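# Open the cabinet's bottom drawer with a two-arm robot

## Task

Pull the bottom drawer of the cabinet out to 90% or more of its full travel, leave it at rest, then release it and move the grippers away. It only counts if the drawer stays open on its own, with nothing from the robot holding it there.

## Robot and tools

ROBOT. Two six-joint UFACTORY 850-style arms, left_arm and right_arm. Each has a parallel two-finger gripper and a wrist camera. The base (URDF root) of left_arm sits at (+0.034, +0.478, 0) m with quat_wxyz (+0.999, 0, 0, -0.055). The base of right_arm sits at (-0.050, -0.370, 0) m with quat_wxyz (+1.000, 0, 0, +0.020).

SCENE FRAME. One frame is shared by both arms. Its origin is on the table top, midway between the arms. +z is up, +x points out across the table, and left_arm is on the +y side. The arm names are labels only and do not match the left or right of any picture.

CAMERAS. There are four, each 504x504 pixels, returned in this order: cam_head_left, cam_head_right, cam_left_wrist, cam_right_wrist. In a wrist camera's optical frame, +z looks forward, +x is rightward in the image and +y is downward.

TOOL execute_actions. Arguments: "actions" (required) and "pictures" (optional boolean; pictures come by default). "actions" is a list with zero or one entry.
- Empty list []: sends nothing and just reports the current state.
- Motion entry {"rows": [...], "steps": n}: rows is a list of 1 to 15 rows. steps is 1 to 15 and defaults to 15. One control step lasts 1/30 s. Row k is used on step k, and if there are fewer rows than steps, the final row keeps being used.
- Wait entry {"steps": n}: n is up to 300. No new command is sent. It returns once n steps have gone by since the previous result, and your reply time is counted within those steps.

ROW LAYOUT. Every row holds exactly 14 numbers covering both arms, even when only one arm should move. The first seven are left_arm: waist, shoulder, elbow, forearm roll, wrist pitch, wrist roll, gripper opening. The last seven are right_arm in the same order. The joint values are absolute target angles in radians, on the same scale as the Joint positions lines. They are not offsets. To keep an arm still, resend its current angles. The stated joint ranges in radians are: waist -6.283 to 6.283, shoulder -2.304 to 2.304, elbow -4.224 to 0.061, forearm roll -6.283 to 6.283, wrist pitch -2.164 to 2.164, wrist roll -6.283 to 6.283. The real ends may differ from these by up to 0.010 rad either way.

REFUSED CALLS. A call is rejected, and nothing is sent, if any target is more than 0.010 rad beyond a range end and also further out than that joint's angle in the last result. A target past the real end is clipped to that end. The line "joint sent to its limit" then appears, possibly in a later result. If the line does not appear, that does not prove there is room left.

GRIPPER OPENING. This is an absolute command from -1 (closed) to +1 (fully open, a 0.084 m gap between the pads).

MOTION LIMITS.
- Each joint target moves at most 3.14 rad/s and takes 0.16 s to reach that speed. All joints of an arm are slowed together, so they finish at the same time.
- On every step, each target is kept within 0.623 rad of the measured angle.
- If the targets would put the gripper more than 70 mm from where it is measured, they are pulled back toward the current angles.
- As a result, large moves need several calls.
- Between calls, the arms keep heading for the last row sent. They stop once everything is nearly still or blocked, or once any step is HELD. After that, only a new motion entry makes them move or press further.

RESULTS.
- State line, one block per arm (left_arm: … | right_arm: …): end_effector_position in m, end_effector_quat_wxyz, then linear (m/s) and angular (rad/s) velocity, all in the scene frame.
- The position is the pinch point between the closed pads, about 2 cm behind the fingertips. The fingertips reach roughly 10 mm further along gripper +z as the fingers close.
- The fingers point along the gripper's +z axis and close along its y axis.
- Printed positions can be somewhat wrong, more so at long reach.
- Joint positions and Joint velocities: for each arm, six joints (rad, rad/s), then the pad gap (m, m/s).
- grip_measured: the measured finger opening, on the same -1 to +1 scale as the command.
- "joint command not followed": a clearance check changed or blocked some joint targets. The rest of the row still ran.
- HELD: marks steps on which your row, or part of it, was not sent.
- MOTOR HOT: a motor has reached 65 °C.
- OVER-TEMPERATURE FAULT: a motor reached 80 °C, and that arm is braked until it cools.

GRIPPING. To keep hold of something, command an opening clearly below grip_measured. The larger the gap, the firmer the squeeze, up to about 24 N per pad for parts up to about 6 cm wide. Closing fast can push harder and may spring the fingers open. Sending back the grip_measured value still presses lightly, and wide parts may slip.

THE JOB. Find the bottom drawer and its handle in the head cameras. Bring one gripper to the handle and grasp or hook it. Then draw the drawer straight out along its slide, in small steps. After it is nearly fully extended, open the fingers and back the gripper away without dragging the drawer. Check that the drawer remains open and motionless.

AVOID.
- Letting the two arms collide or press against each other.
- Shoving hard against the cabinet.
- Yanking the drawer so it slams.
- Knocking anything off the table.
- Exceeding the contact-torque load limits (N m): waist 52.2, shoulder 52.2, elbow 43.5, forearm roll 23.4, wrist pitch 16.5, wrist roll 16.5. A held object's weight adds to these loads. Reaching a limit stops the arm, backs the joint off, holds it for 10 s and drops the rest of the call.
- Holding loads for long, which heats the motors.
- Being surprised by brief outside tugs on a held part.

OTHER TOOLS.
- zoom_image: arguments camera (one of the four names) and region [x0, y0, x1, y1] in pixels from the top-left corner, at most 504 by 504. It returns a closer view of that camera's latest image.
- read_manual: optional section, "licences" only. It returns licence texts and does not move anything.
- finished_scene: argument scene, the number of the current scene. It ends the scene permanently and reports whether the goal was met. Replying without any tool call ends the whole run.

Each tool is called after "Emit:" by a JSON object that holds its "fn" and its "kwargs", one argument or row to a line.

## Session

Emit:
{"fn": "execute_actions", "kwargs": {
  "actions": []
}}

Scene clock: 0.00 s of 3900.00 s.
left_arm: end_effector_position=(+0.2059, +0.6917, +0.2163) grip_measured=+1.00 end_effector_quat_wxyz=(-0.142, +0.987, +0.054, -0.046) end_effector_velocity=(+0.000, +0.000, +0.000) end_effector_angular_velocity=(+0.001, -0.001, -0.001) | right_arm: end_effector_position=(+0.5667, +0.0679, +0.3363) grip_measured=+1.00 end_effector_quat_wxyz=(-0.084, -0.507, +0.811, -0.281) end_effector_velocity=(+0.000, -0.000, +0.000) end_effector_angular_velocity=(+0.000, -0.000, +0.000)
Joint positions: left_arm=[ 0.747  0.256 -0.275  0.601 -0.528  0.006  0.084] | right_arm=[ 0.737 -1.193 -2.494 -0.512 -1.613  2.861  0.084]
Joint velocities: left_arm=[-0.001  0.001 -0.     0.001  0.001 -0.001 -0.   ] | right_arm=[-0.  0. -0. -0.  0. -0.  0.]
Motor temperatures (°C, as the motors report them): left_arm=[22 22 23 26 24 30] | right_arm=[23 22 23 25 24 27]

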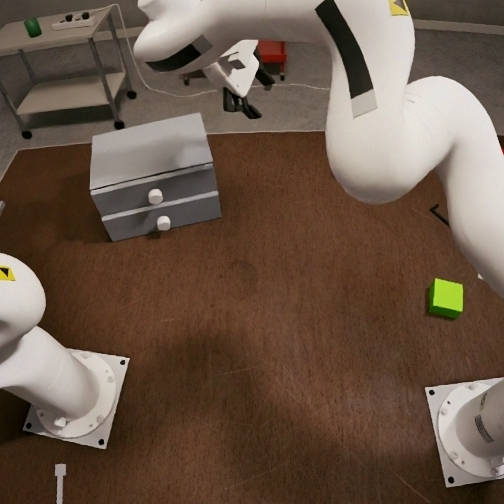

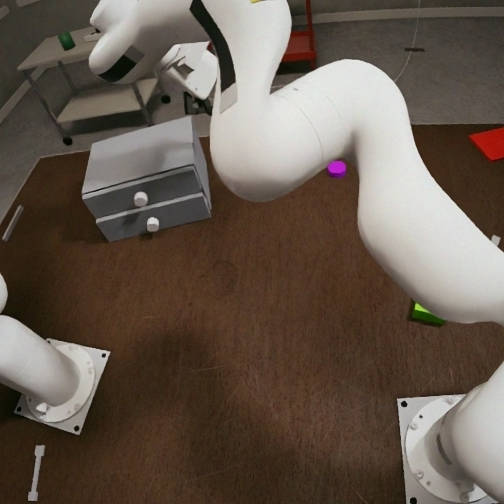

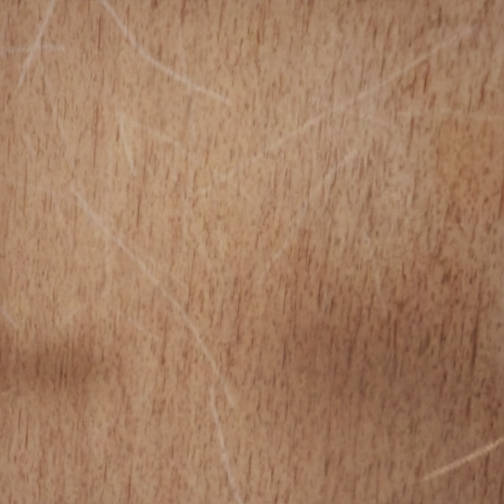

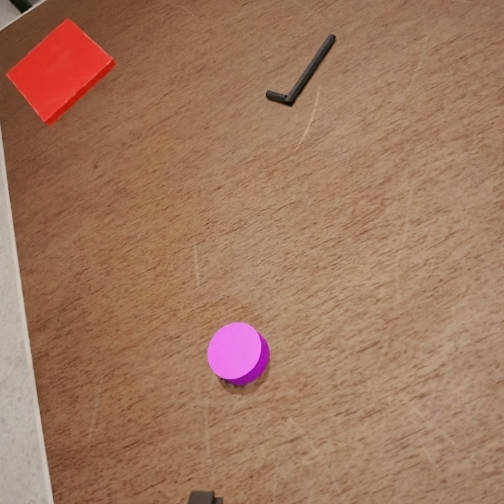

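Emit:
{"fn": "zoom_image", "kwargs": {
  "camera": "cam_head_left",
  "region": [70, 90, 240, 260]
}}

Emit:
{"fn": "zoom_image", "kwargs": {
  "camera": "cam_head_right",
  "region": [60, 90, 230, 260]
}}

Region (70, 90, 240, 260) of cam_head_left's 504x504 image, scaled by 2.965, with more detail than that image has.

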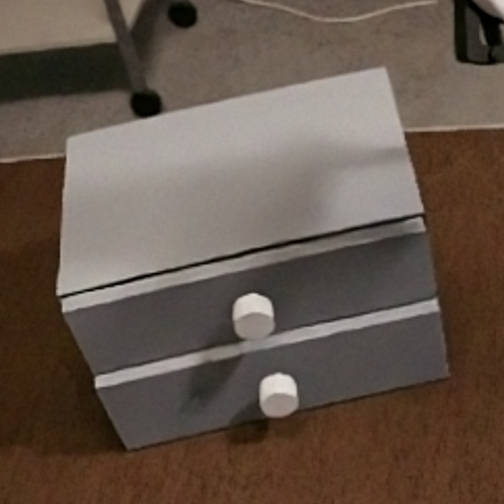

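Region (60, 90, 230, 260) of cam_head_right's 504x504 image, scaled by 2.965, with more detail than that image has.

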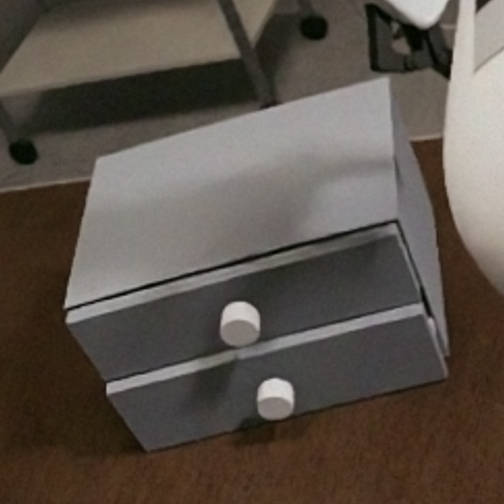

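Emit:
{"fn": "execute_actions", "kwargs": {
  "actions": [
    {"rows": [[0.734,0.25,-0.276,0.606,-0.532,0.019,0.95,0.733,-1.189,-2.489,-0.506,-1.612,2.867,1],[0.709,0.238,-0.278,0.617,-0.54,0.045,0.9,0.726,-1.182,-2.479,-0.493,-1.609,2.878,1],[0.671,0.219,-0.28,0.633,-0.552,0.085,0.85,0.715,-1.172,-2.464,-0.473,-1.606,2.896,1],[0.622,0.196,-0.283,0.654,-0.567,0.138,0.8,0.701,-1.157,-2.443,-0.448,-1.601,2.919,1],[0.561,0.166,-0.288,0.681,-0.587,0.204,0.75,0.683,-1.139,-2.418,-0.415,-1.595,2.948,1],[0.49,0.131,-0.292,0.714,-0.61,0.283,0.7,0.661,-1.118,-2.388,-0.377,-1.588,2.983,1],[0.413,0.093,-0.298,0.751,-0.634,0.371,0.65,0.637,-1.094,-2.354,-0.334,-1.581,3.022,1],[0.338,0.055,-0.303,0.788,-0.659,0.458,0.6,0.613,-1.07,-2.32,-0.291,-1.573,3.061,1],[0.265,0.018,-0.308,0.826,-0.683,0.546,0.55,0.589,-1.046,-2.286,-0.248,-1.565,3.1,1],[0.193,-0.018,-0.313,0.864,-0.706,0.634,0.5,0.565,-1.023,-2.252,-0.204,-1.557,3.138,1],[0.124,-0.053,-0.318,0.903,-0.729,0.722,0.45,0.541,-0.999,-2.218,-0.162,-1.549,3.177,1],[0.057,-0.088,-0.323,0.942,-0.752,0.81,0.4,0.517,-0.975,-2.185,-0.118,-1.542,3.216,1],[-0.008,-0.121,-0.327,0.981,-0.774,0.898,0.35,0.493,-0.951,-2.151,-0.076,-1.534,3.255,1],[-0.071,-0.155,-0.332,1.022,-0.796,0.986,0.3,0.469,-0.927,-2.117,-0.033,-1.526,3.294,1],[-0.132,-0.187,-0.337,1.062,-0.817,1.074,0.25,0.445,-0.903,-2.083,0.011,-1.518,3.332,1]], "steps": 15}
  ],
  "pictures": false
}}

Emit:
{"fn": "execute_actions", "kwargs": {
  "actions": [
    {"rows": [[-0.19,-0.219,-0.341,1.103,-0.837,1.161,0.2,0.421,-0.88,-2.049,0.053,-1.51,3.371,1],[-0.247,-0.25,-0.345,1.145,-0.858,1.249,0.15,0.397,-0.856,-2.016,0.097,-1.503,3.41,1],[-0.302,-0.28,-0.35,1.187,-0.877,1.337,0.1,0.373,-0.832,-1.982,0.139,-1.495,3.449,1],[-0.355,-0.31,-0.354,1.229,-0.896,1.425,0.1,0.349,-0.808,-1.948,0.183,-1.487,3.488,1],[-0.405,-0.338,-0.358,1.272,-0.915,1.513,0.1,0.324,-0.784,-1.914,0.226,-1.479,3.526,1],[-0.454,-0.366,-0.362,1.316,-0.934,1.601,0.1,0.3,-0.76,-1.88,0.268,-1.471,3.565,1],[-0.5,-0.394,-0.365,1.36,-0.951,1.689,0.1,0.276,-0.736,-1.847,0.312,-1.464,3.604,1],[-0.545,-0.42,-0.369,1.404,-0.969,1.776,0.1,0.252,-0.713,-1.813,0.354,-1.456,3.643,1],[-0.587,-0.446,-0.373,1.449,-0.986,1.864,0.1,0.228,-0.689,-1.779,0.398,-1.448,3.681,1],[-0.628,-0.472,-0.376,1.494,-1.002,1.952,0.1,0.204,-0.665,-1.745,0.441,-1.44,3.72,1],[-0.666,-0.496,-0.38,1.54,-1.018,2.04,0.1,0.18,-0.641,-1.711,0.483,-1.432,3.759,1],[-0.702,-0.52,-0.383,1.587,-1.033,2.128,0.1,0.156,-0.617,-1.678,0.527,-1.425,3.798,1],[-0.737,-0.543,-0.386,1.633,-1.048,2.216,0.1,0.132,-0.593,-1.644,0.569,-1.417,3.837,1],[-0.769,-0.565,-0.389,1.681,-1.063,2.304,0.1,0.108,-0.57,-1.61,0.613,-1.409,3.875,1],[-0.799,-0.587,-0.392,1.728,-1.077,2.392,0.1,0.084,-0.546,-1.576,0.656,-1.401,3.914,1]], "steps": 15}
  ],
  "pictures": false
}}

Emit:
{"fn": "execute_actions", "kwargs": {
  "actions": [
    {"rows": [[-0.827,-0.608,-0.395,1.777,-1.091,2.479,0.1,0.06,-0.522,-1.542,0.699,-1.393,3.953,1],[-0.853,-0.628,-0.398,1.825,-1.104,2.567,0.1,0.036,-0.498,-1.508,0.742,-1.386,3.992,1],[-0.875,-0.645,-0.4,1.869,-1.115,2.646,0.1,0.014,-0.477,-1.478,0.78,-1.379,4.027,1],[-0.892,-0.66,-0.402,1.907,-1.124,2.712,0.1,-0.004,-0.459,-1.453,0.813,-1.373,4.056,1],[-0.904,-0.671,-0.404,1.937,-1.132,2.765,0.1,-0.018,-0.444,-1.432,0.838,-1.368,4.079,1],[-0.914,-0.679,-0.405,1.959,-1.137,2.805,0.1,-0.029,-0.434,-1.417,0.858,-1.365,4.097,1],[-0.919,-0.684,-0.406,1.974,-1.14,2.831,0.1,-0.036,-0.427,-1.407,0.871,-1.362,4.108,1],[-0.9221,-0.6866,-0.4061,1.9818,-1.1421,2.8441,0.1,-0.04,-0.423,-1.402,0.877,-1.361,4.114,1]], "steps": 12}
  ],
  "pictures": false
}}

Scene clock: 118.33 s of 3900.00 s.
left_arm: end_effector_position=(+0.2515, +0.6210, +0.1832) grip_measured=+0.29 end_effector_quat_wxyz=(-0.124, +0.774, -0.574, -0.237) end_effector_velocity=(+0.160, -0.216, -0.082) end_effector_angular_velocity=(+0.090, +2.325, -4.593) | right_arm: end_effector_position=(+0.5598, -0.0143, +0.3406) grip_measured=+1.00 end_effector_quat_wxyz=(-0.129, -0.293, +0.938, -0.133) end_effector_velocity=(-0.065, -0.271, +0.052) end_effector_angular_velocity=(+0.755, +0.345, -2.102)
Joint positions: left_arm=[ 0.219 -0.006 -0.312  0.856 -0.698  0.611  0.056] | right_arm=[ 0.551 -1.009 -2.233 -0.18  -1.553  3.16   0.084]
Joint velocities: left_arm=[-1.815 -0.926 -0.127  1.004 -0.601  2.282 -0.063] | right_arm=[-0.688  0.684  0.968  1.23   0.222  1.11   0.   ]
Motor temperatures (°C, as the motors report them): left_arm=[22 22 24 26 24 30] | right_arm=[23 23 23 25 24 27]
Steps of this call (steps 1 to 90: nothing new was sent; then 114.83 s passed at rest; steps 91 to 105: all 15 steps of this action). Readings (joint positions):
91: left_arm=[0.747 0.256 -0.275 0.601 -0.529 0.006] | right_arm=[0.737 -1.193 -2.494 -0.511 -1.613 2.861]
92: left_arm=[0.745 0.255 -0.275 0.601 -0.529 0.009] | right_arm=[0.736 -1.192 -2.493 -0.510 -1.613 2.863]
94: left_arm=[0.727 0.247 -0.276 0.609 -0.535 0.027] | right_arm=[0.731 -1.187 -2.485 -0.501 -1.611 2.872]
98: left_arm=[0.613 0.191 -0.284 0.659 -0.571 0.150] | right_arm=[0.693 -1.149 -2.431 -0.432 -1.598 2.934]
105: the state above

Scene clock: 118.83 s of 3900.00 s.
left_arm: end_effector_position=(+0.3499, +0.4951, +0.1521) grip_measured=+0.09 end_effector_quat_wxyz=(+0.050, +0.270, +0.844, +0.461) end_effector_velocity=(+0.177, -0.325, -0.075) end_effector_angular_velocity=(+1.305, +1.751, -3.274) | right_arm: end_effector_position=(+0.5183, -0.1246, +0.3965) grip_measured=+1.00 end_effector_quat_wxyz=(-0.247, +0.242, +0.930, +0.128) end_effector_velocity=(-0.066, -0.181, +0.161) end_effector_angular_velocity=(+0.575, +0.746, -2.398)
Joint positions: left_arm=[-0.508 -0.404 -0.367  1.396 -0.958  1.728  0.048] | right_arm=[ 0.194 -0.654 -1.731  0.459 -1.437  3.737  0.084]
Joint velocities: left_arm=[-1.046 -0.638 -0.087  1.111 -0.415  1.937 -0.   ] | right_arm=[-0.718  0.713  1.006  1.287  0.232  1.157  0.   ]
Motor temperatures (°C, as the motors report them): left_arm=[22 22 24 26 24 30] | right_arm=[23 23 23 25 24 27]
Steps of this call (steps 1 to 15: all 15 steps of this action). Readings (joint positions):
1: left_arm=[0.158 -0.037 -0.316 0.890 -0.718 0.688] | right_arm=[0.528 -0.986 -2.201 -0.139 -1.545 3.198]
2: left_arm=[0.099 -0.068 -0.320 0.925 -0.738 0.766] | right_arm=[0.504 -0.963 -2.168 -0.097 -1.538 3.235]
4: left_arm=[-0.015 -0.128 -0.328 0.996 -0.778 0.923] | right_arm=[0.457 -0.916 -2.101 -0.012 -1.522 3.312]
8: left_arm=[-0.222 -0.239 -0.344 1.140 -0.850 1.232] | right_arm=[0.362 -0.821 -1.967 0.159 -1.491 3.466]
15: the state above

Scene clock: 119.23 s of 3900.00 s.
left_arm: end_effector_position=(+0.3867, +0.3540, +0.1123) grip_measured=+0.09 end_effector_quat_wxyz=(-0.023, +0.779, +0.374, +0.502) end_effector_velocity=(-0.009, -0.347, -0.116) end_effector_angular_velocity=(+1.965, +1.040, -2.710) | right_arm: end_effector_position=(+0.5051, -0.1827, +0.4485) grip_measured=+1.00 end_effector_quat_wxyz=(-0.330, +0.548, +0.724, +0.259) end_effector_velocity=(-0.006, -0.033, +0.025) end_effector_angular_velocity=(+0.131, +0.198, -0.423)
Joint positions: left_arm=[-0.826 -0.618 -0.396  1.831 -1.097  2.493  0.048] | right_arm=[-0.028 -0.435 -1.419  0.855 -1.365  4.094  0.084]
Joint velocities: left_arm=[-0.615 -0.437 -0.061  0.966 -0.286  2.205 -0.   ] | right_arm=[-0.122  0.125  0.189  0.232  0.046  0.221 -0.   ]
Motor temperatures (°C, as the motors report them): left_arm=[22 22 24 26 24 30] | right_arm=[23 23 23 25 24 27]
Steps of this call (steps 1 to 12: all 12 steps of this action). Readings (joint positions):
1: left_arm=[-0.542 -0.425 -0.370 1.434 -0.972 1.792] | right_arm=[0.170 -0.631 -1.697 0.502 -1.429 3.776]
2: left_arm=[-0.575 -0.446 -0.372 1.471 -0.985 1.855] | right_arm=[0.146 -0.607 -1.663 0.545 -1.421 3.815]
4: left_arm=[-0.635 -0.485 -0.378 1.547 -1.011 1.976] | right_arm=[0.098 -0.559 -1.595 0.631 -1.406 3.892]
8: left_arm=[-0.739 -0.557 -0.388 1.696 -1.057 2.216] | right_arm=[0.012 -0.475 -1.476 0.784 -1.378 4.029]
12: the state above

Emit:
{"fn": "execute_actions", "kwargs": {
  "actions": []
}}

Scene clock: 120.40 s of 3900.00 s.
left_arm: end_effector_position=(+0.3789, +0.2987, +0.0925) grip_measured=+0.09 end_effector_quat_wxyz=(-0.066, +0.858, +0.115, +0.496) end_effector_velocity=(-0.000, -0.000, -0.000) end_effector_angular_velocity=(-0.000, +0.000, -0.001) | right_arm: end_effector_position=(+0.5048, -0.1862, +0.4512) grip_measured=+1.00 end_effector_quat_wxyz=(-0.335, +0.562, +0.708, +0.265) end_effector_velocity=(+0.001, +0.000, +0.001) end_effector_angular_velocity=(+0.001, -0.002, -0.001)
Joint positions: left_arm=[-0.922 -0.687 -0.406  1.982 -1.142  2.844  0.048] | right_arm=[-0.04  -0.423 -1.402  0.877 -1.361  4.114  0.084]
Joint velocities: left_arm=[-0.    -0.001 -0.     0.001 -0.    -0.001  0.   ] | right_arm=[-0.     0.    -0.002  0.001  0.     0.    -0.   ]
Motor temperatures (°C, as the motors report them): left_arm=[22 22 24 26 24 30] | right_arm=[23 23 23 25 24 27]
Steps of this call (steps 1 to 30: the robot went on to your last target; steps 31 to 35: nothing new was sent). Readings (joint positions):
1: left_arm=[-0.846 -0.632 -0.398 1.863 -1.107 2.566] | right_arm=[-0.031 -0.431 -1.414 0.862 -1.364 4.100]
2: left_arm=[-0.865 -0.646 -0.400 1.892 -1.116 2.634] | right_arm=[-0.034 -0.429 -1.410 0.866 -1.363 4.104]
4: left_arm=[-0.894 -0.667 -0.403 1.938 -1.129 2.740] | right_arm=[-0.036 -0.426 -1.406 0.871 -1.362 4.109]
8: left_arm=[-0.916 -0.682 -0.405 1.972 -1.139 2.821] | right_arm=[-0.039 -0.424 -1.403 0.875 -1.361 4.113]
35: the state above
All arms were judged still, so your last target was given up. Only a new action makes them travel on or press farther. Fingers that are still opening or closing keep moving.

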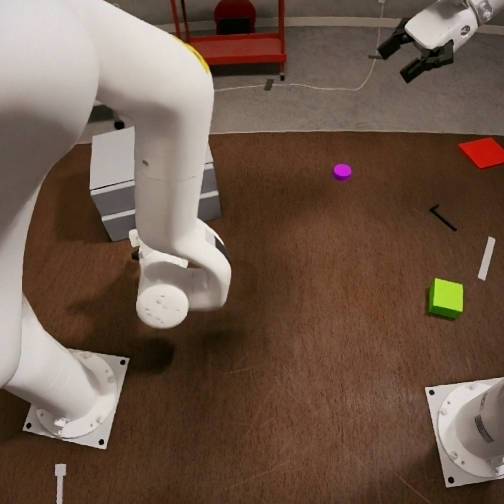

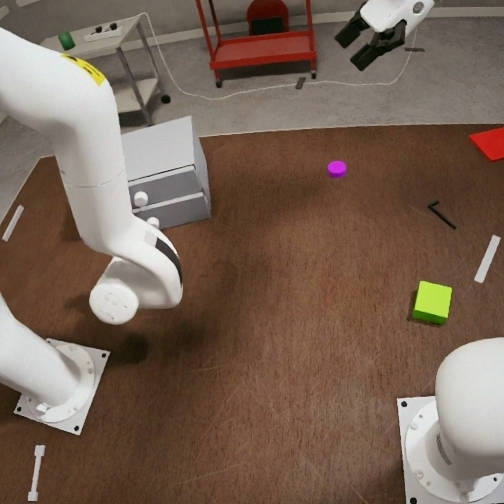

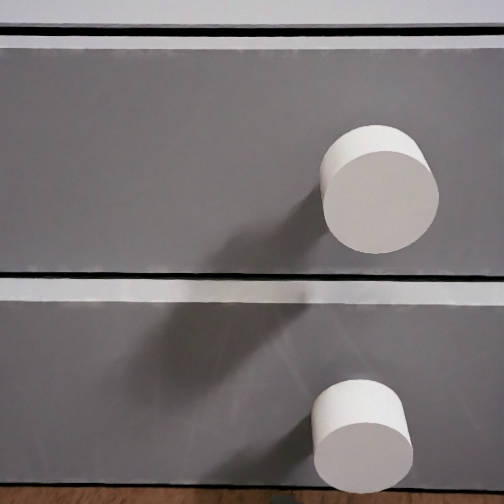

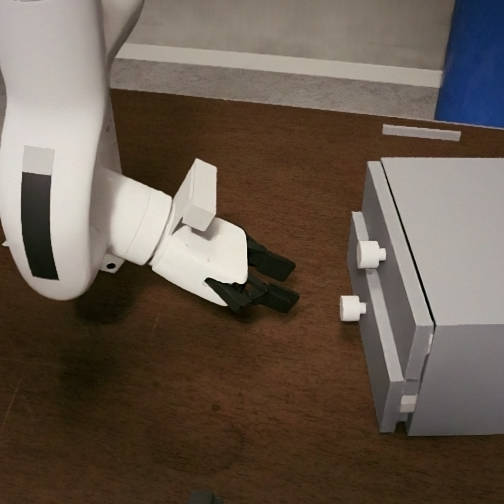

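Emit:
{"fn": "zoom_image", "kwargs": {
  "camera": "cam_left_wrist",
  "region": [284, 348, 440, 504]
}}

Emit:
{"fn": "zoom_image", "kwargs": {
  "camera": "cam_left_wrist",
  "region": [252, 462, 336, 504]
}}

Emit:
{"fn": "zoom_image", "kwargs": {
  "camera": "cam_left_wrist",
  "region": [290, 100, 470, 280]
}}

Emit:
{"fn": "zoom_image", "kwargs": {
  "camera": "cam_left_wrist",
  "region": [0, 255, 60, 315]
}}

Emit:
{"fn": "zoom_image", "kwargs": {
  "camera": "cam_left_wrist",
  "region": [444, 255, 504, 315]
}}

Emit:
{"fn": "zoom_image", "kwargs": {
  "camera": "cam_right_wrist",
  "region": [230, 200, 450, 450]
}}

Region (284, 348, 440, 504) of cam_left_wrist's 504x504 image, scaled by 3.231, with more detail than that image has.

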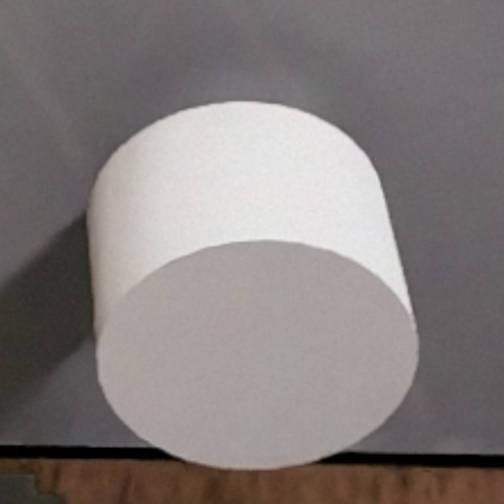

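Region (252, 462, 336, 504) of cam_left_wrist's 504x504 image, scaled by 6.000, with more detail than that image has.

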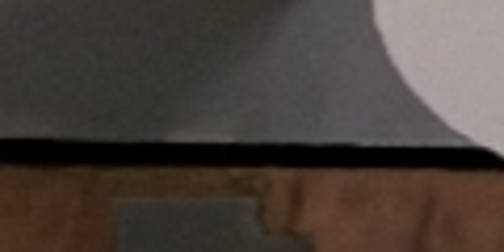

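Region (290, 100, 470, 280) of cam_left_wrist's 504x504 image, scaled by 2.800, with more detail than that image has.

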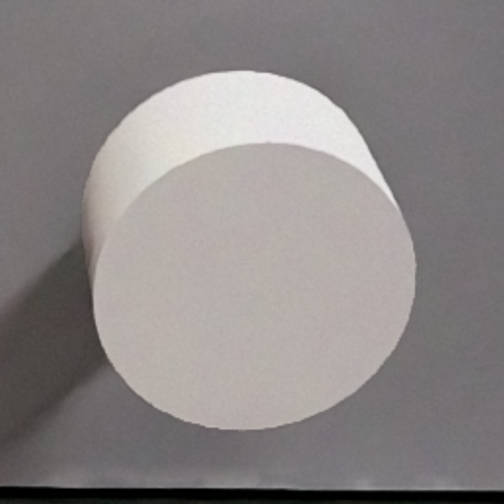

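Region (0, 255, 60, 315) of cam_left_wrist's 504x504 image, scaled by 8.400, with more detail than that image has.

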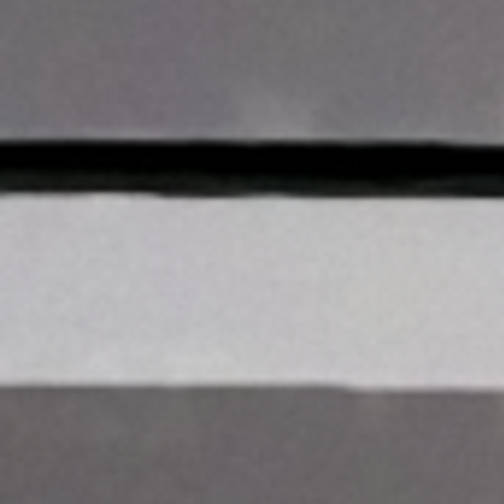

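Region (444, 255, 504, 315) of cam_left_wrist's 504x504 image, scaled by 8.400, with more detail than that image has.

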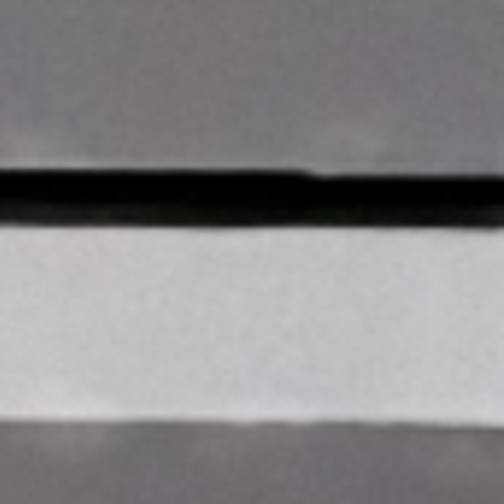

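Region (230, 200, 450, 450) of cam_right_wrist's 504x504 image, scaled by 2.016, with more detail than that image has; it fills the left 444 columns of this view, and the rest is white.

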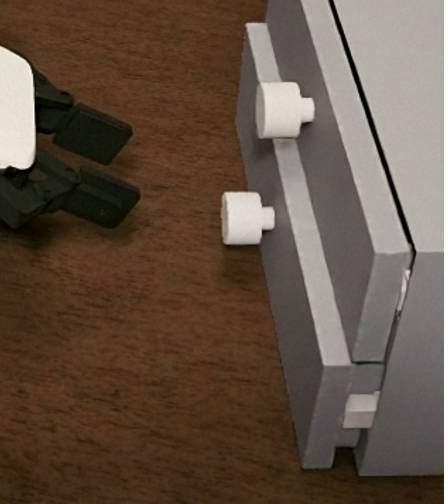

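Emit:
{"fn": "execute_actions", "kwargs": {
  "actions": []
}}

Scene clock: 136.07 s of 3900.00 s.
left_arm: end_effector_position=(+0.3789, +0.2987, +0.0925) grip_measured=+0.09 end_effector_quat_wxyz=(-0.066, +0.858, +0.115, +0.496) end_effector_velocity=(+0.000, +0.001, -0.000) end_effector_angular_velocity=(+0.001, -0.000, +0.002) | right_arm: end_effector_position=(+0.5048, -0.1862, +0.4512) grip_measured=+1.00 end_effector_quat_wxyz=(-0.335, +0.562, +0.708, +0.265) end_effector_velocity=(-0.000, +0.000, -0.001) end_effector_angular_velocity=(+0.001, +0.002, -0.000)
Joint positions: left_arm=[-0.922 -0.687 -0.406  1.982 -1.142  2.844  0.048] | right_arm=[-0.04  -0.423 -1.402  0.877 -1.361  4.114  0.084]
Joint velocities: left_arm=[ 0.002 -0.001  0.    -0.    -0.001  0.001  0.   ] | right_arm=[-0.     0.     0.002  0.001 -0.    -0.    -0.   ]
Motor temperatures (°C, as the motors report them): left_arm=[22 22 24 26 24 30] | right_arm=[23 23 23 25 24 27]
Steps of this call (steps 1 to 90: nothing new was sent; then 12.67 s passed at rest). Readings (joint positions):
1: left_arm=[-0.922 -0.687 -0.406 1.982 -1.142 2.844] | right_arm=[-0.040 -0.423 -1.402 0.877 -1.361 4.114]
2: left_arm=[-0.922 -0.687 -0.406 1.982 -1.142 2.844] | right_arm=[-0.040 -0.423 -1.402 0.877 -1.361 4.114]
4: left_arm=[-0.922 -0.687 -0.406 1.982 -1.142 2.844] | right_arm=[-0.040 -0.423 -1.402 0.877 -1.361 4.114]
8: left_arm=[-0.922 -0.687 -0.406 1.982 -1.142 2.844] | right_arm=[-0.040 -0.423 -1.402 0.877 -1.361 4.114]
90: the state above

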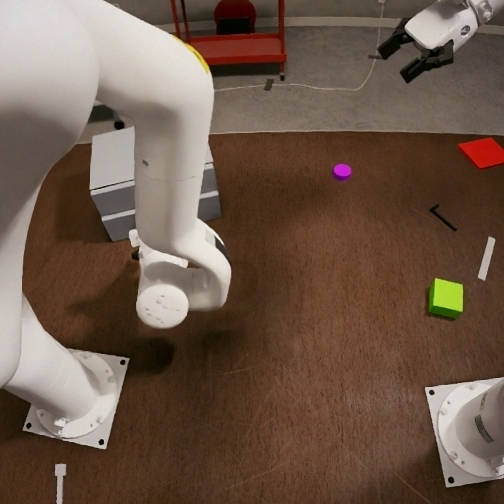

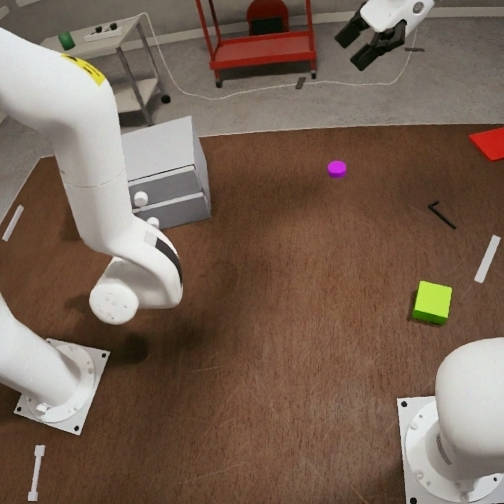

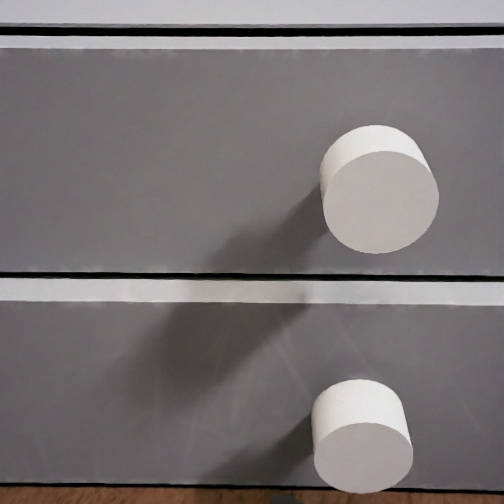

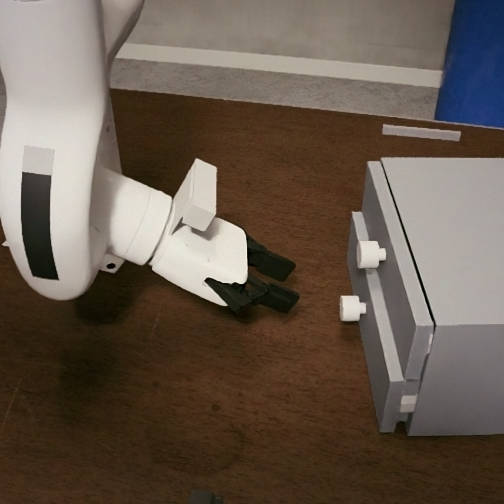

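Emit:
{"fn": "execute_actions", "kwargs": {
  "actions": [
    {"rows": [
[-0.9056,-0.6965,-0.4109,2.0007,-1.1493,2.8418,0.1,-0.04,-0.423,-1.402,0.877,-1.361,4.114,1],
[-0.8735,-0.7160,-0.4212,2.0368,-1.1631,2.8380,0.1,-0.04,-0.423,-1.402,0.877,-1.361,4.114,1],
[-0.8332,-0.7409,-0.4361,2.0805,-1.1793,2.8351,0.1,-0.04,-0.423,-1.402,0.877,-1.361,4.114,1],
[-0.7918,-0.7671,-0.4540,2.1236,-1.1948,2.8344,0.1,-0.04,-0.423,-1.402,0.877,-1.361,4.114,1],
[-0.7524,-0.7927,-0.4739,2.1625,-1.2082,2.8361,0.1,-0.04,-0.423,-1.402,0.877,-1.361,4.114,1],
[-0.7202,-0.8140,-0.4925,2.1925,-1.2180,2.8397,0.1,-0.04,-0.423,-1.402,0.877,-1.361,4.114,1],
[-0.6945,-0.8315,-0.5091,2.2152,-1.2250,2.8440,0.1,-0.04,-0.423,-1.402,0.877,-1.361,4.114,1]
], "steps": 7}
  ],
  "pictures": false
}}

Emit:
{"fn": "execute_actions", "kwargs": {
  "actions": [
    {"rows": [
[-0.6771,-0.8435,-0.5213,2.2298,-1.2293,2.8479,0.1,-0.04,-0.423,-1.402,0.877,-1.361,4.114,1],
[-0.6674,-0.8503,-0.5285,2.2376,-1.2316,2.8503,0.1,-0.04,-0.423,-1.402,0.877,-1.361,4.114,1],
[-0.6626,-0.8537,-0.5322,2.2414,-1.2326,2.8516,0.1,-0.04,-0.423,-1.402,0.877,-1.361,4.114,1],
[-0.6602,-0.8554,-0.5340,2.2433,-1.2331,2.8523,0.1,-0.04,-0.423,-1.402,0.877,-1.361,4.114,1]
], "steps": 13}
  ]
}}

Scene clock: 256.30 s of 3900.00 s.
left_arm: end_effector_position=(+0.4055, +0.3055, +0.0770) grip_measured=+0.09 end_effector_quat_wxyz=(-0.064, +0.859, +0.110, +0.496) end_effector_velocity=(+0.258, +0.069, -0.159) end_effector_angular_velocity=(-0.003, +0.015, -0.054) | right_arm: end_effector_position=(+0.5048, -0.1862, +0.4512) grip_measured=+1.00 end_effector_quat_wxyz=(-0.335, +0.562, +0.708, +0.265) end_effector_velocity=(+0.000, +0.000, +0.000) end_effector_angular_velocity=(+0.000, -0.000, -0.000)
Joint positions: left_arm=[-0.826 -0.746 -0.442  2.085 -1.18   2.838  0.048] | right_arm=[-0.04  -0.423 -1.402  0.877 -1.361  4.114  0.084]
Joint velocities: left_arm=[ 0.906 -0.577 -0.405  0.924 -0.319 -0.01  -0.   ] | right_arm=[ 0. -0. -0.  0. -0.  0. -0.]
Motor temperatures (°C, as the motors report them): left_arm=[22 22 24 26 24 30] | right_arm=[23 22 24 25 24 27]
Steps of this call (steps 1 to 90: nothing new was sent; then 117.00 s passed at rest; steps 91 to 97: all 7 steps of this action). Readings (joint positions):
91: left_arm=[-0.922 -0.687 -0.406 1.982 -1.142 2.844] | right_arm=[-0.040 -0.423 -1.402 0.877 -1.361 4.114]
92: left_arm=[-0.920 -0.688 -0.407 1.985 -1.143 2.844] | right_arm=[-0.040 -0.423 -1.402 0.877 -1.361 4.114]
94: left_arm=[-0.900 -0.700 -0.413 2.008 -1.152 2.841] | right_arm=[-0.040 -0.423 -1.402 0.877 -1.361 4.114]
97: the state above

Scene clock: 256.73 s of 3900.00 s.
left_arm: end_effector_position=(+0.4556, +0.3197, +0.0465) grip_measured=+0.09 end_effector_quat_wxyz=(-0.063, +0.859, +0.108, +0.496) end_effector_velocity=(+0.007, +0.003, -0.005) end_effector_angular_velocity=(-0.001, +0.000, +0.002) | right_arm: end_effector_position=(+0.5048, -0.1862, +0.4512) grip_measured=+1.00 end_effector_quat_wxyz=(-0.335, +0.562, +0.708, +0.265) end_effector_velocity=(+0.000, -0.000, +0.000) end_effector_angular_velocity=(-0.000, -0.002, +0.000)
Joint positions: left_arm=[-0.663 -0.854 -0.533  2.241 -1.232  2.852  0.048] | right_arm=[-0.04  -0.423 -1.402  0.877 -1.361  4.114  0.084]
Joint velocities: left_arm=[ 0.023 -0.016 -0.014  0.02  -0.006  0.002 -0.   ] | right_arm=[ 0.    -0.    -0.001 -0.     0.    -0.     0.   ]
Motor temperatures (°C, as the motors report them): left_arm=[22 22 24 26 24 30] | right_arm=[23 22 24 25 24 27]
Steps of this call (steps 1 to 13: all 13 steps of this action). Readings (joint positions):
1: left_arm=[-0.796 -0.766 -0.457 2.116 -1.191 2.838] | right_arm=[-0.040 -0.423 -1.402 0.877 -1.361 4.114]
2: left_arm=[-0.765 -0.786 -0.473 2.146 -1.201 2.840] | right_arm=[-0.040 -0.423 -1.402 0.877 -1.361 4.114]
4: left_arm=[-0.715 -0.819 -0.501 2.193 -1.217 2.845] | right_arm=[-0.040 -0.423 -1.402 0.877 -1.361 4.114]
8: left_arm=[-0.672 -0.847 -0.527 2.232 -1.229 2.851] | right_arm=[-0.040 -0.423 -1.402 0.877 -1.361 4.114]
13: the state above

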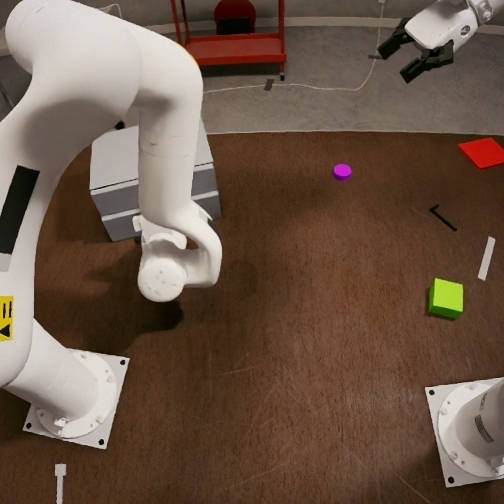

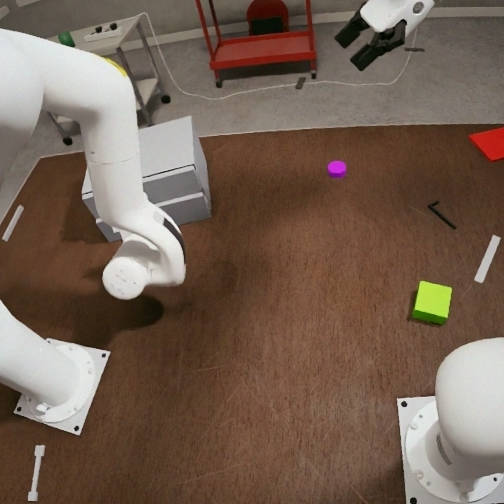

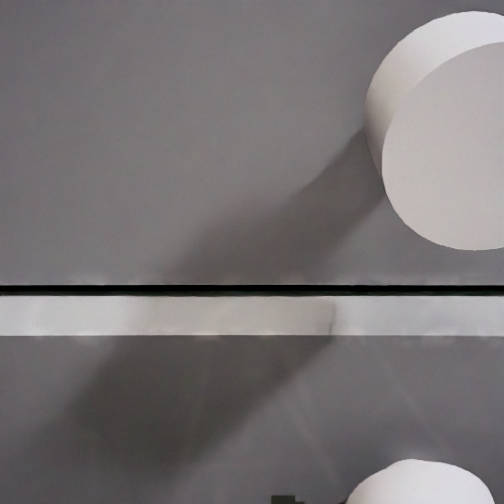

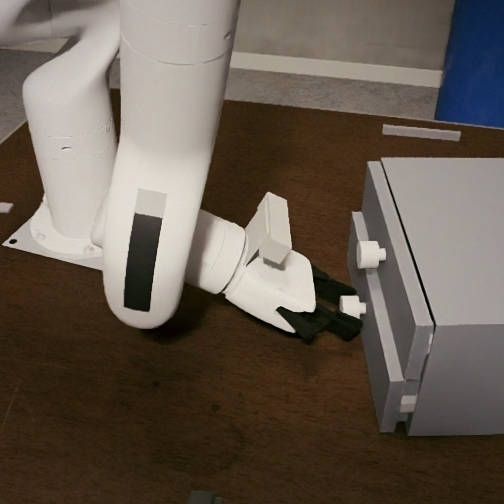

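Emit:
{"fn": "execute_actions", "kwargs": {
  "actions": []
}}

Emit:
{"fn": "zoom_image", "kwargs": {
  "camera": "cam_left_wrist",
  "region": [252, 400, 504, 504]
}}

Emit:
{"fn": "zoom_image", "kwargs": {
  "camera": "cam_right_wrist",
  "region": [270, 230, 410, 370]
}}

Emit:
{"fn": "zoom_image", "kwargs": {
  "camera": "cam_left_wrist",
  "region": [340, 0, 504, 270]
}}

Scene clock: 259.63 s of 3900.00 s.
left_arm: end_effector_position=(+0.4563, +0.3200, +0.0460) grip_measured=+0.09 end_effector_quat_wxyz=(-0.063, +0.859, +0.108, +0.496) end_effector_velocity=(+0.001, +0.000, +0.001) end_effector_angular_velocity=(-0.000, -0.003, -0.000) | right_arm: end_effector_position=(+0.5048, -0.1862, +0.4512) grip_measured=+1.00 end_effector_quat_wxyz=(-0.335, +0.562, +0.708, +0.265) end_effector_velocity=(+0.000, +0.000, +0.000) end_effector_angular_velocity=(+0.000, -0.001, +0.000)
Joint positions: left_arm=[-0.66  -0.855 -0.534  2.243 -1.233  2.852  0.048] | right_arm=[-0.04  -0.423 -1.402  0.877 -1.361  4.114  0.084]
Joint velocities: left_arm=[ 0.001  0.     0.     0.    -0.002 -0.     0.   ] | right_arm=[ 0.     0.    -0.001  0.    -0.    -0.     0.   ]
Motor temperatures (°C, as the motors report them): left_arm=[22 22 24 26 24 30] | right_arm=[23 22 24 25 24 27]
Steps of this call (steps 1 to 15: the robot went on to your last target; steps 16 to 87: nothing new was sent). Readings (joint positions):
1: left_arm=[-0.662 -0.854 -0.533 2.242 -1.233 2.852] | right_arm=[-0.040 -0.423 -1.402 0.877 -1.361 4.114]
2: left_arm=[-0.662 -0.854 -0.533 2.242 -1.233 2.852] | right_arm=[-0.040 -0.423 -1.402 0.877 -1.361 4.114]
4: left_arm=[-0.661 -0.855 -0.534 2.243 -1.233 2.852] | right_arm=[-0.040 -0.423 -1.402 0.877 -1.361 4.114]
8: left_arm=[-0.660 -0.855 -0.534 2.243 -1.233 2.852] | right_arm=[-0.040 -0.423 -1.402 0.877 -1.361 4.114]
87: the state above
All arms were judged still, so your last target was given up. Only a new action makes them travel on or press farther. Fingers that are still opening or closing keep moving.

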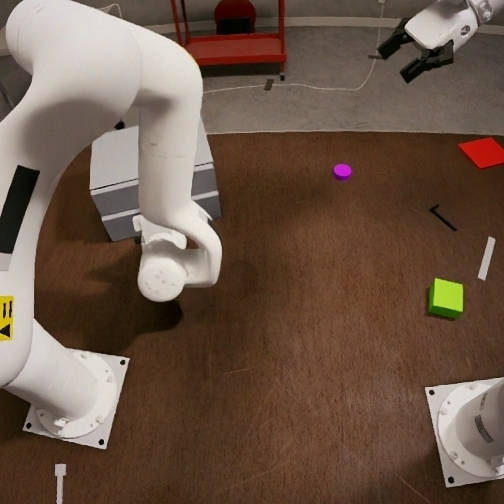

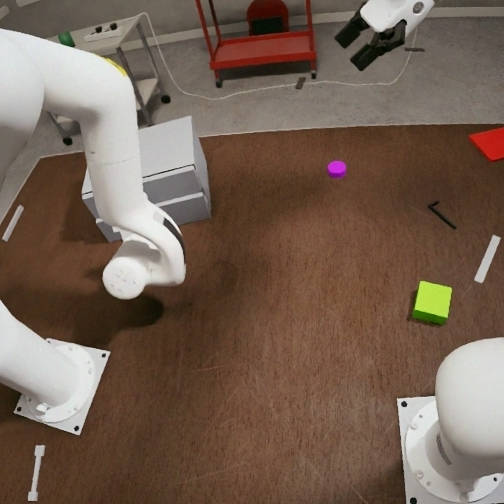

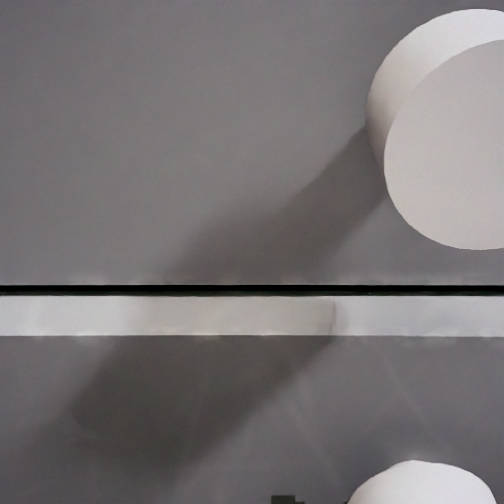

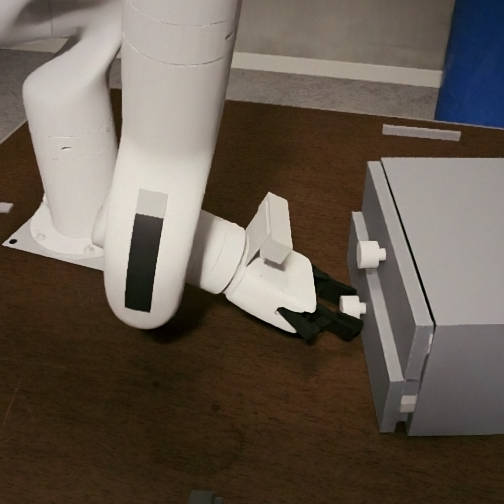

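Region (252, 400, 504, 504) of cam_left_wrist's 504x504 image, scaled by 2.000, with more detail than that image has; it fills the top 208 rows of this view, and the rest is white.

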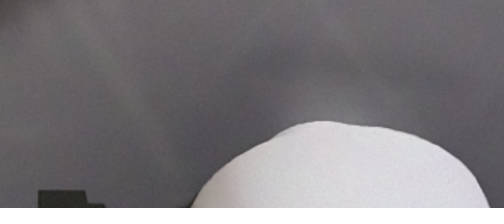

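Region (270, 230, 410, 370) of cam_right_wrist's 504x504 image, scaled by 3.600, with more detail than that image has.

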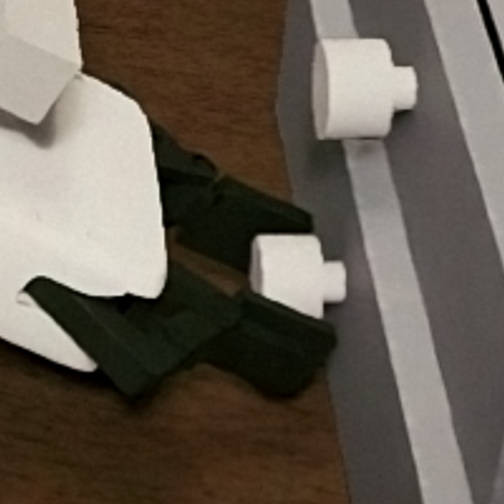

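Region (340, 0, 504, 270) of cam_left_wrist's 504x504 image, scaled by 1.867, with more detail than that image has; it fills the left 306 columns of this view, and the rest is white.

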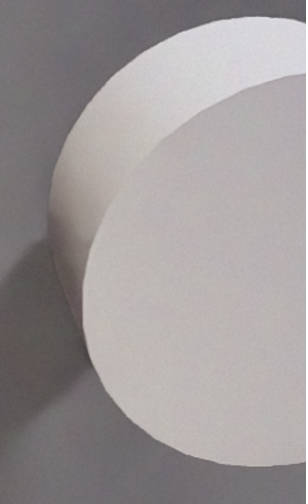

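Emit:
{"fn": "zoom_image", "kwargs": {
  "camera": "cam_left_wrist",
  "region": [260, 464, 380, 504]
}}

Emit:
{"fn": "zoom_image", "kwargs": {
  "camera": "cam_left_wrist",
  "region": [384, 444, 504, 504]
}}

Emit:
{"fn": "zoom_image", "kwargs": {
  "camera": "cam_left_wrist",
  "region": [0, 270, 80, 350]
}}

Emit:
{"fn": "zoom_image", "kwargs": {
  "camera": "cam_left_wrist",
  "region": [424, 270, 504, 350]
}}

Emit:
{"fn": "zoom_image", "kwargs": {
  "camera": "cam_left_wrist",
  "region": [350, 80, 430, 200]
}}

Region (260, 464, 380, 504) of cam_left_wrist's 504x504 image, scaled by 4.200, with more detail than that image has.

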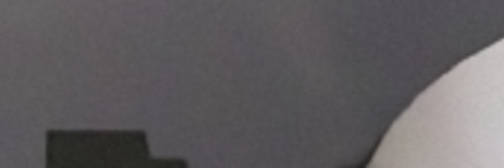

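Region (384, 444, 504, 504) of cam_left_wrist's 504x504 image, scaled by 4.200, with more detail than that image has.

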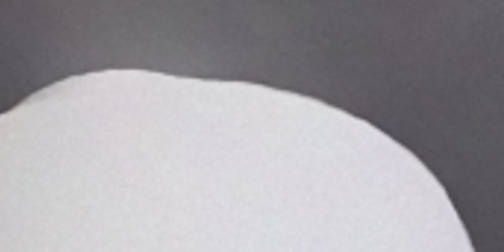

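Region (0, 270, 80, 350) of cam_left_wrist's 504x504 image, scaled by 6.300, with more detail than that image has.

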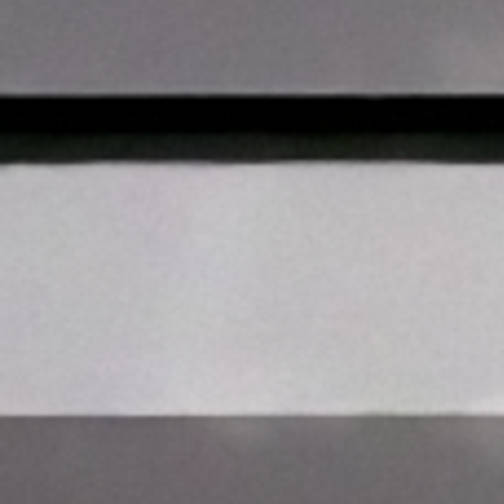

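Region (424, 270, 504, 350) of cam_left_wrist's 504x504 image, scaled by 6.300, with more detail than that image has.

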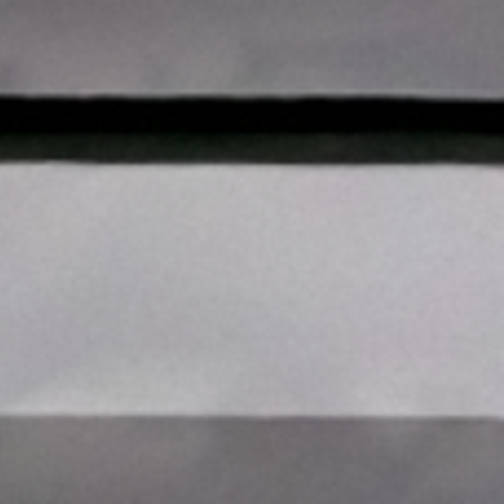

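Region (350, 80, 430, 200) of cam_left_wrist's 504x504 image, scaled by 4.200, with more detail than that image has.

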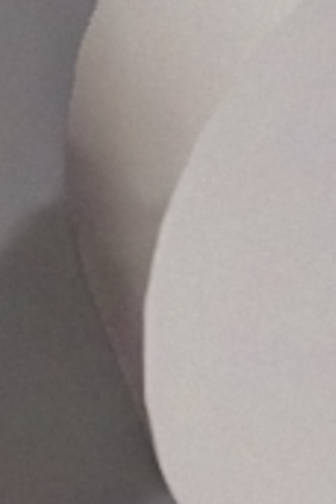

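Emit:
{"fn": "execute_actions", "kwargs": {
  "actions": []
}}

Scene clock: 379.63 s of 3900.00 s.
left_arm: end_effector_position=(+0.4563, +0.3200, +0.0460) grip_measured=+0.09 end_effector_quat_wxyz=(-0.063, +0.859, +0.108, +0.496) end_effector_velocity=(-0.000, -0.000, -0.001) end_effector_angular_velocity=(+0.000, +0.001, -0.001) | right_arm: end_effector_position=(+0.5048, -0.1862, +0.4512) grip_measured=+1.00 end_effector_quat_wxyz=(-0.335, +0.562, +0.708, +0.265) end_effector_velocity=(+0.000, +0.000, +0.001) end_effector_angular_velocity=(+0.001, -0.002, -0.000)
Joint positions: left_arm=[-0.66  -0.855 -0.534  2.243 -1.233  2.852  0.048] | right_arm=[-0.04  -0.423 -1.402  0.877 -1.361  4.114  0.084]
Joint velocities: left_arm=[-0.001 -0.001 -0.     0.     0.    -0.001 -0.   ] | right_arm=[-0.    -0.    -0.002  0.001  0.    -0.    -0.   ]
Motor temperatures (°C, as the motors report them): left_arm=[22 22 24 26 24 30] | right_arm=[23 22 24 25 24 27]
Steps of this call (steps 1 to 90: nothing new was sent; then 117.00 s passed at rest). Readings (joint positions):
1: left_arm=[-0.660 -0.855 -0.534 2.243 -1.233 2.852] | right_arm=[-0.040 -0.423 -1.402 0.877 -1.361 4.114]
2: left_arm=[-0.660 -0.855 -0.534 2.243 -1.233 2.852] | right_arm=[-0.040 -0.423 -1.402 0.877 -1.361 4.114]
4: left_arm=[-0.660 -0.855 -0.534 2.243 -1.233 2.852] | right_arm=[-0.040 -0.423 -1.402 0.877 -1.361 4.114]
8: left_arm=[-0.660 -0.855 -0.534 2.243 -1.233 2.852] | right_arm=[-0.040 -0.423 -1.402 0.877 -1.361 4.114]
90: the state above

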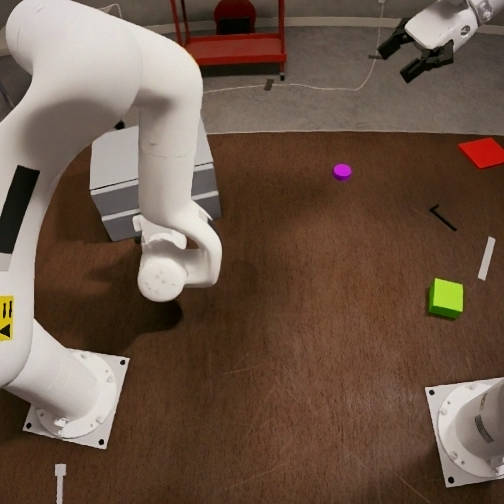

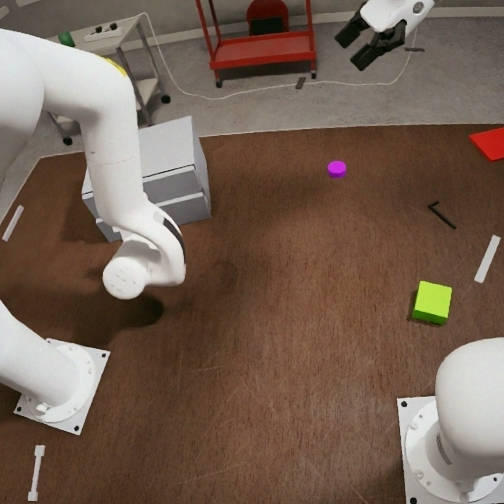

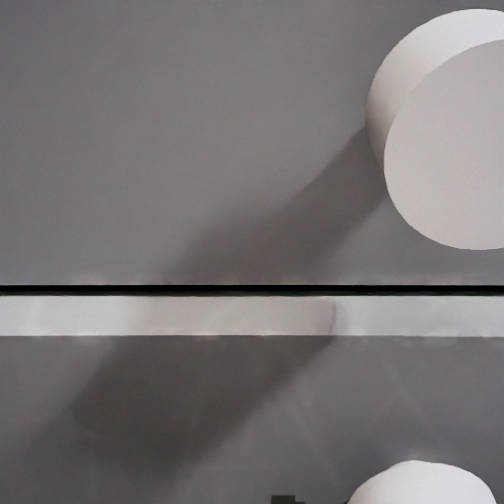

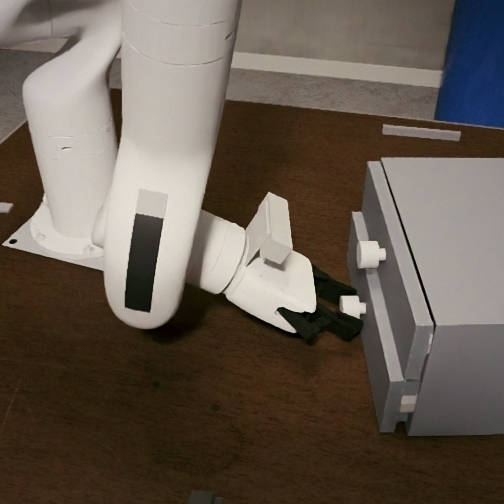

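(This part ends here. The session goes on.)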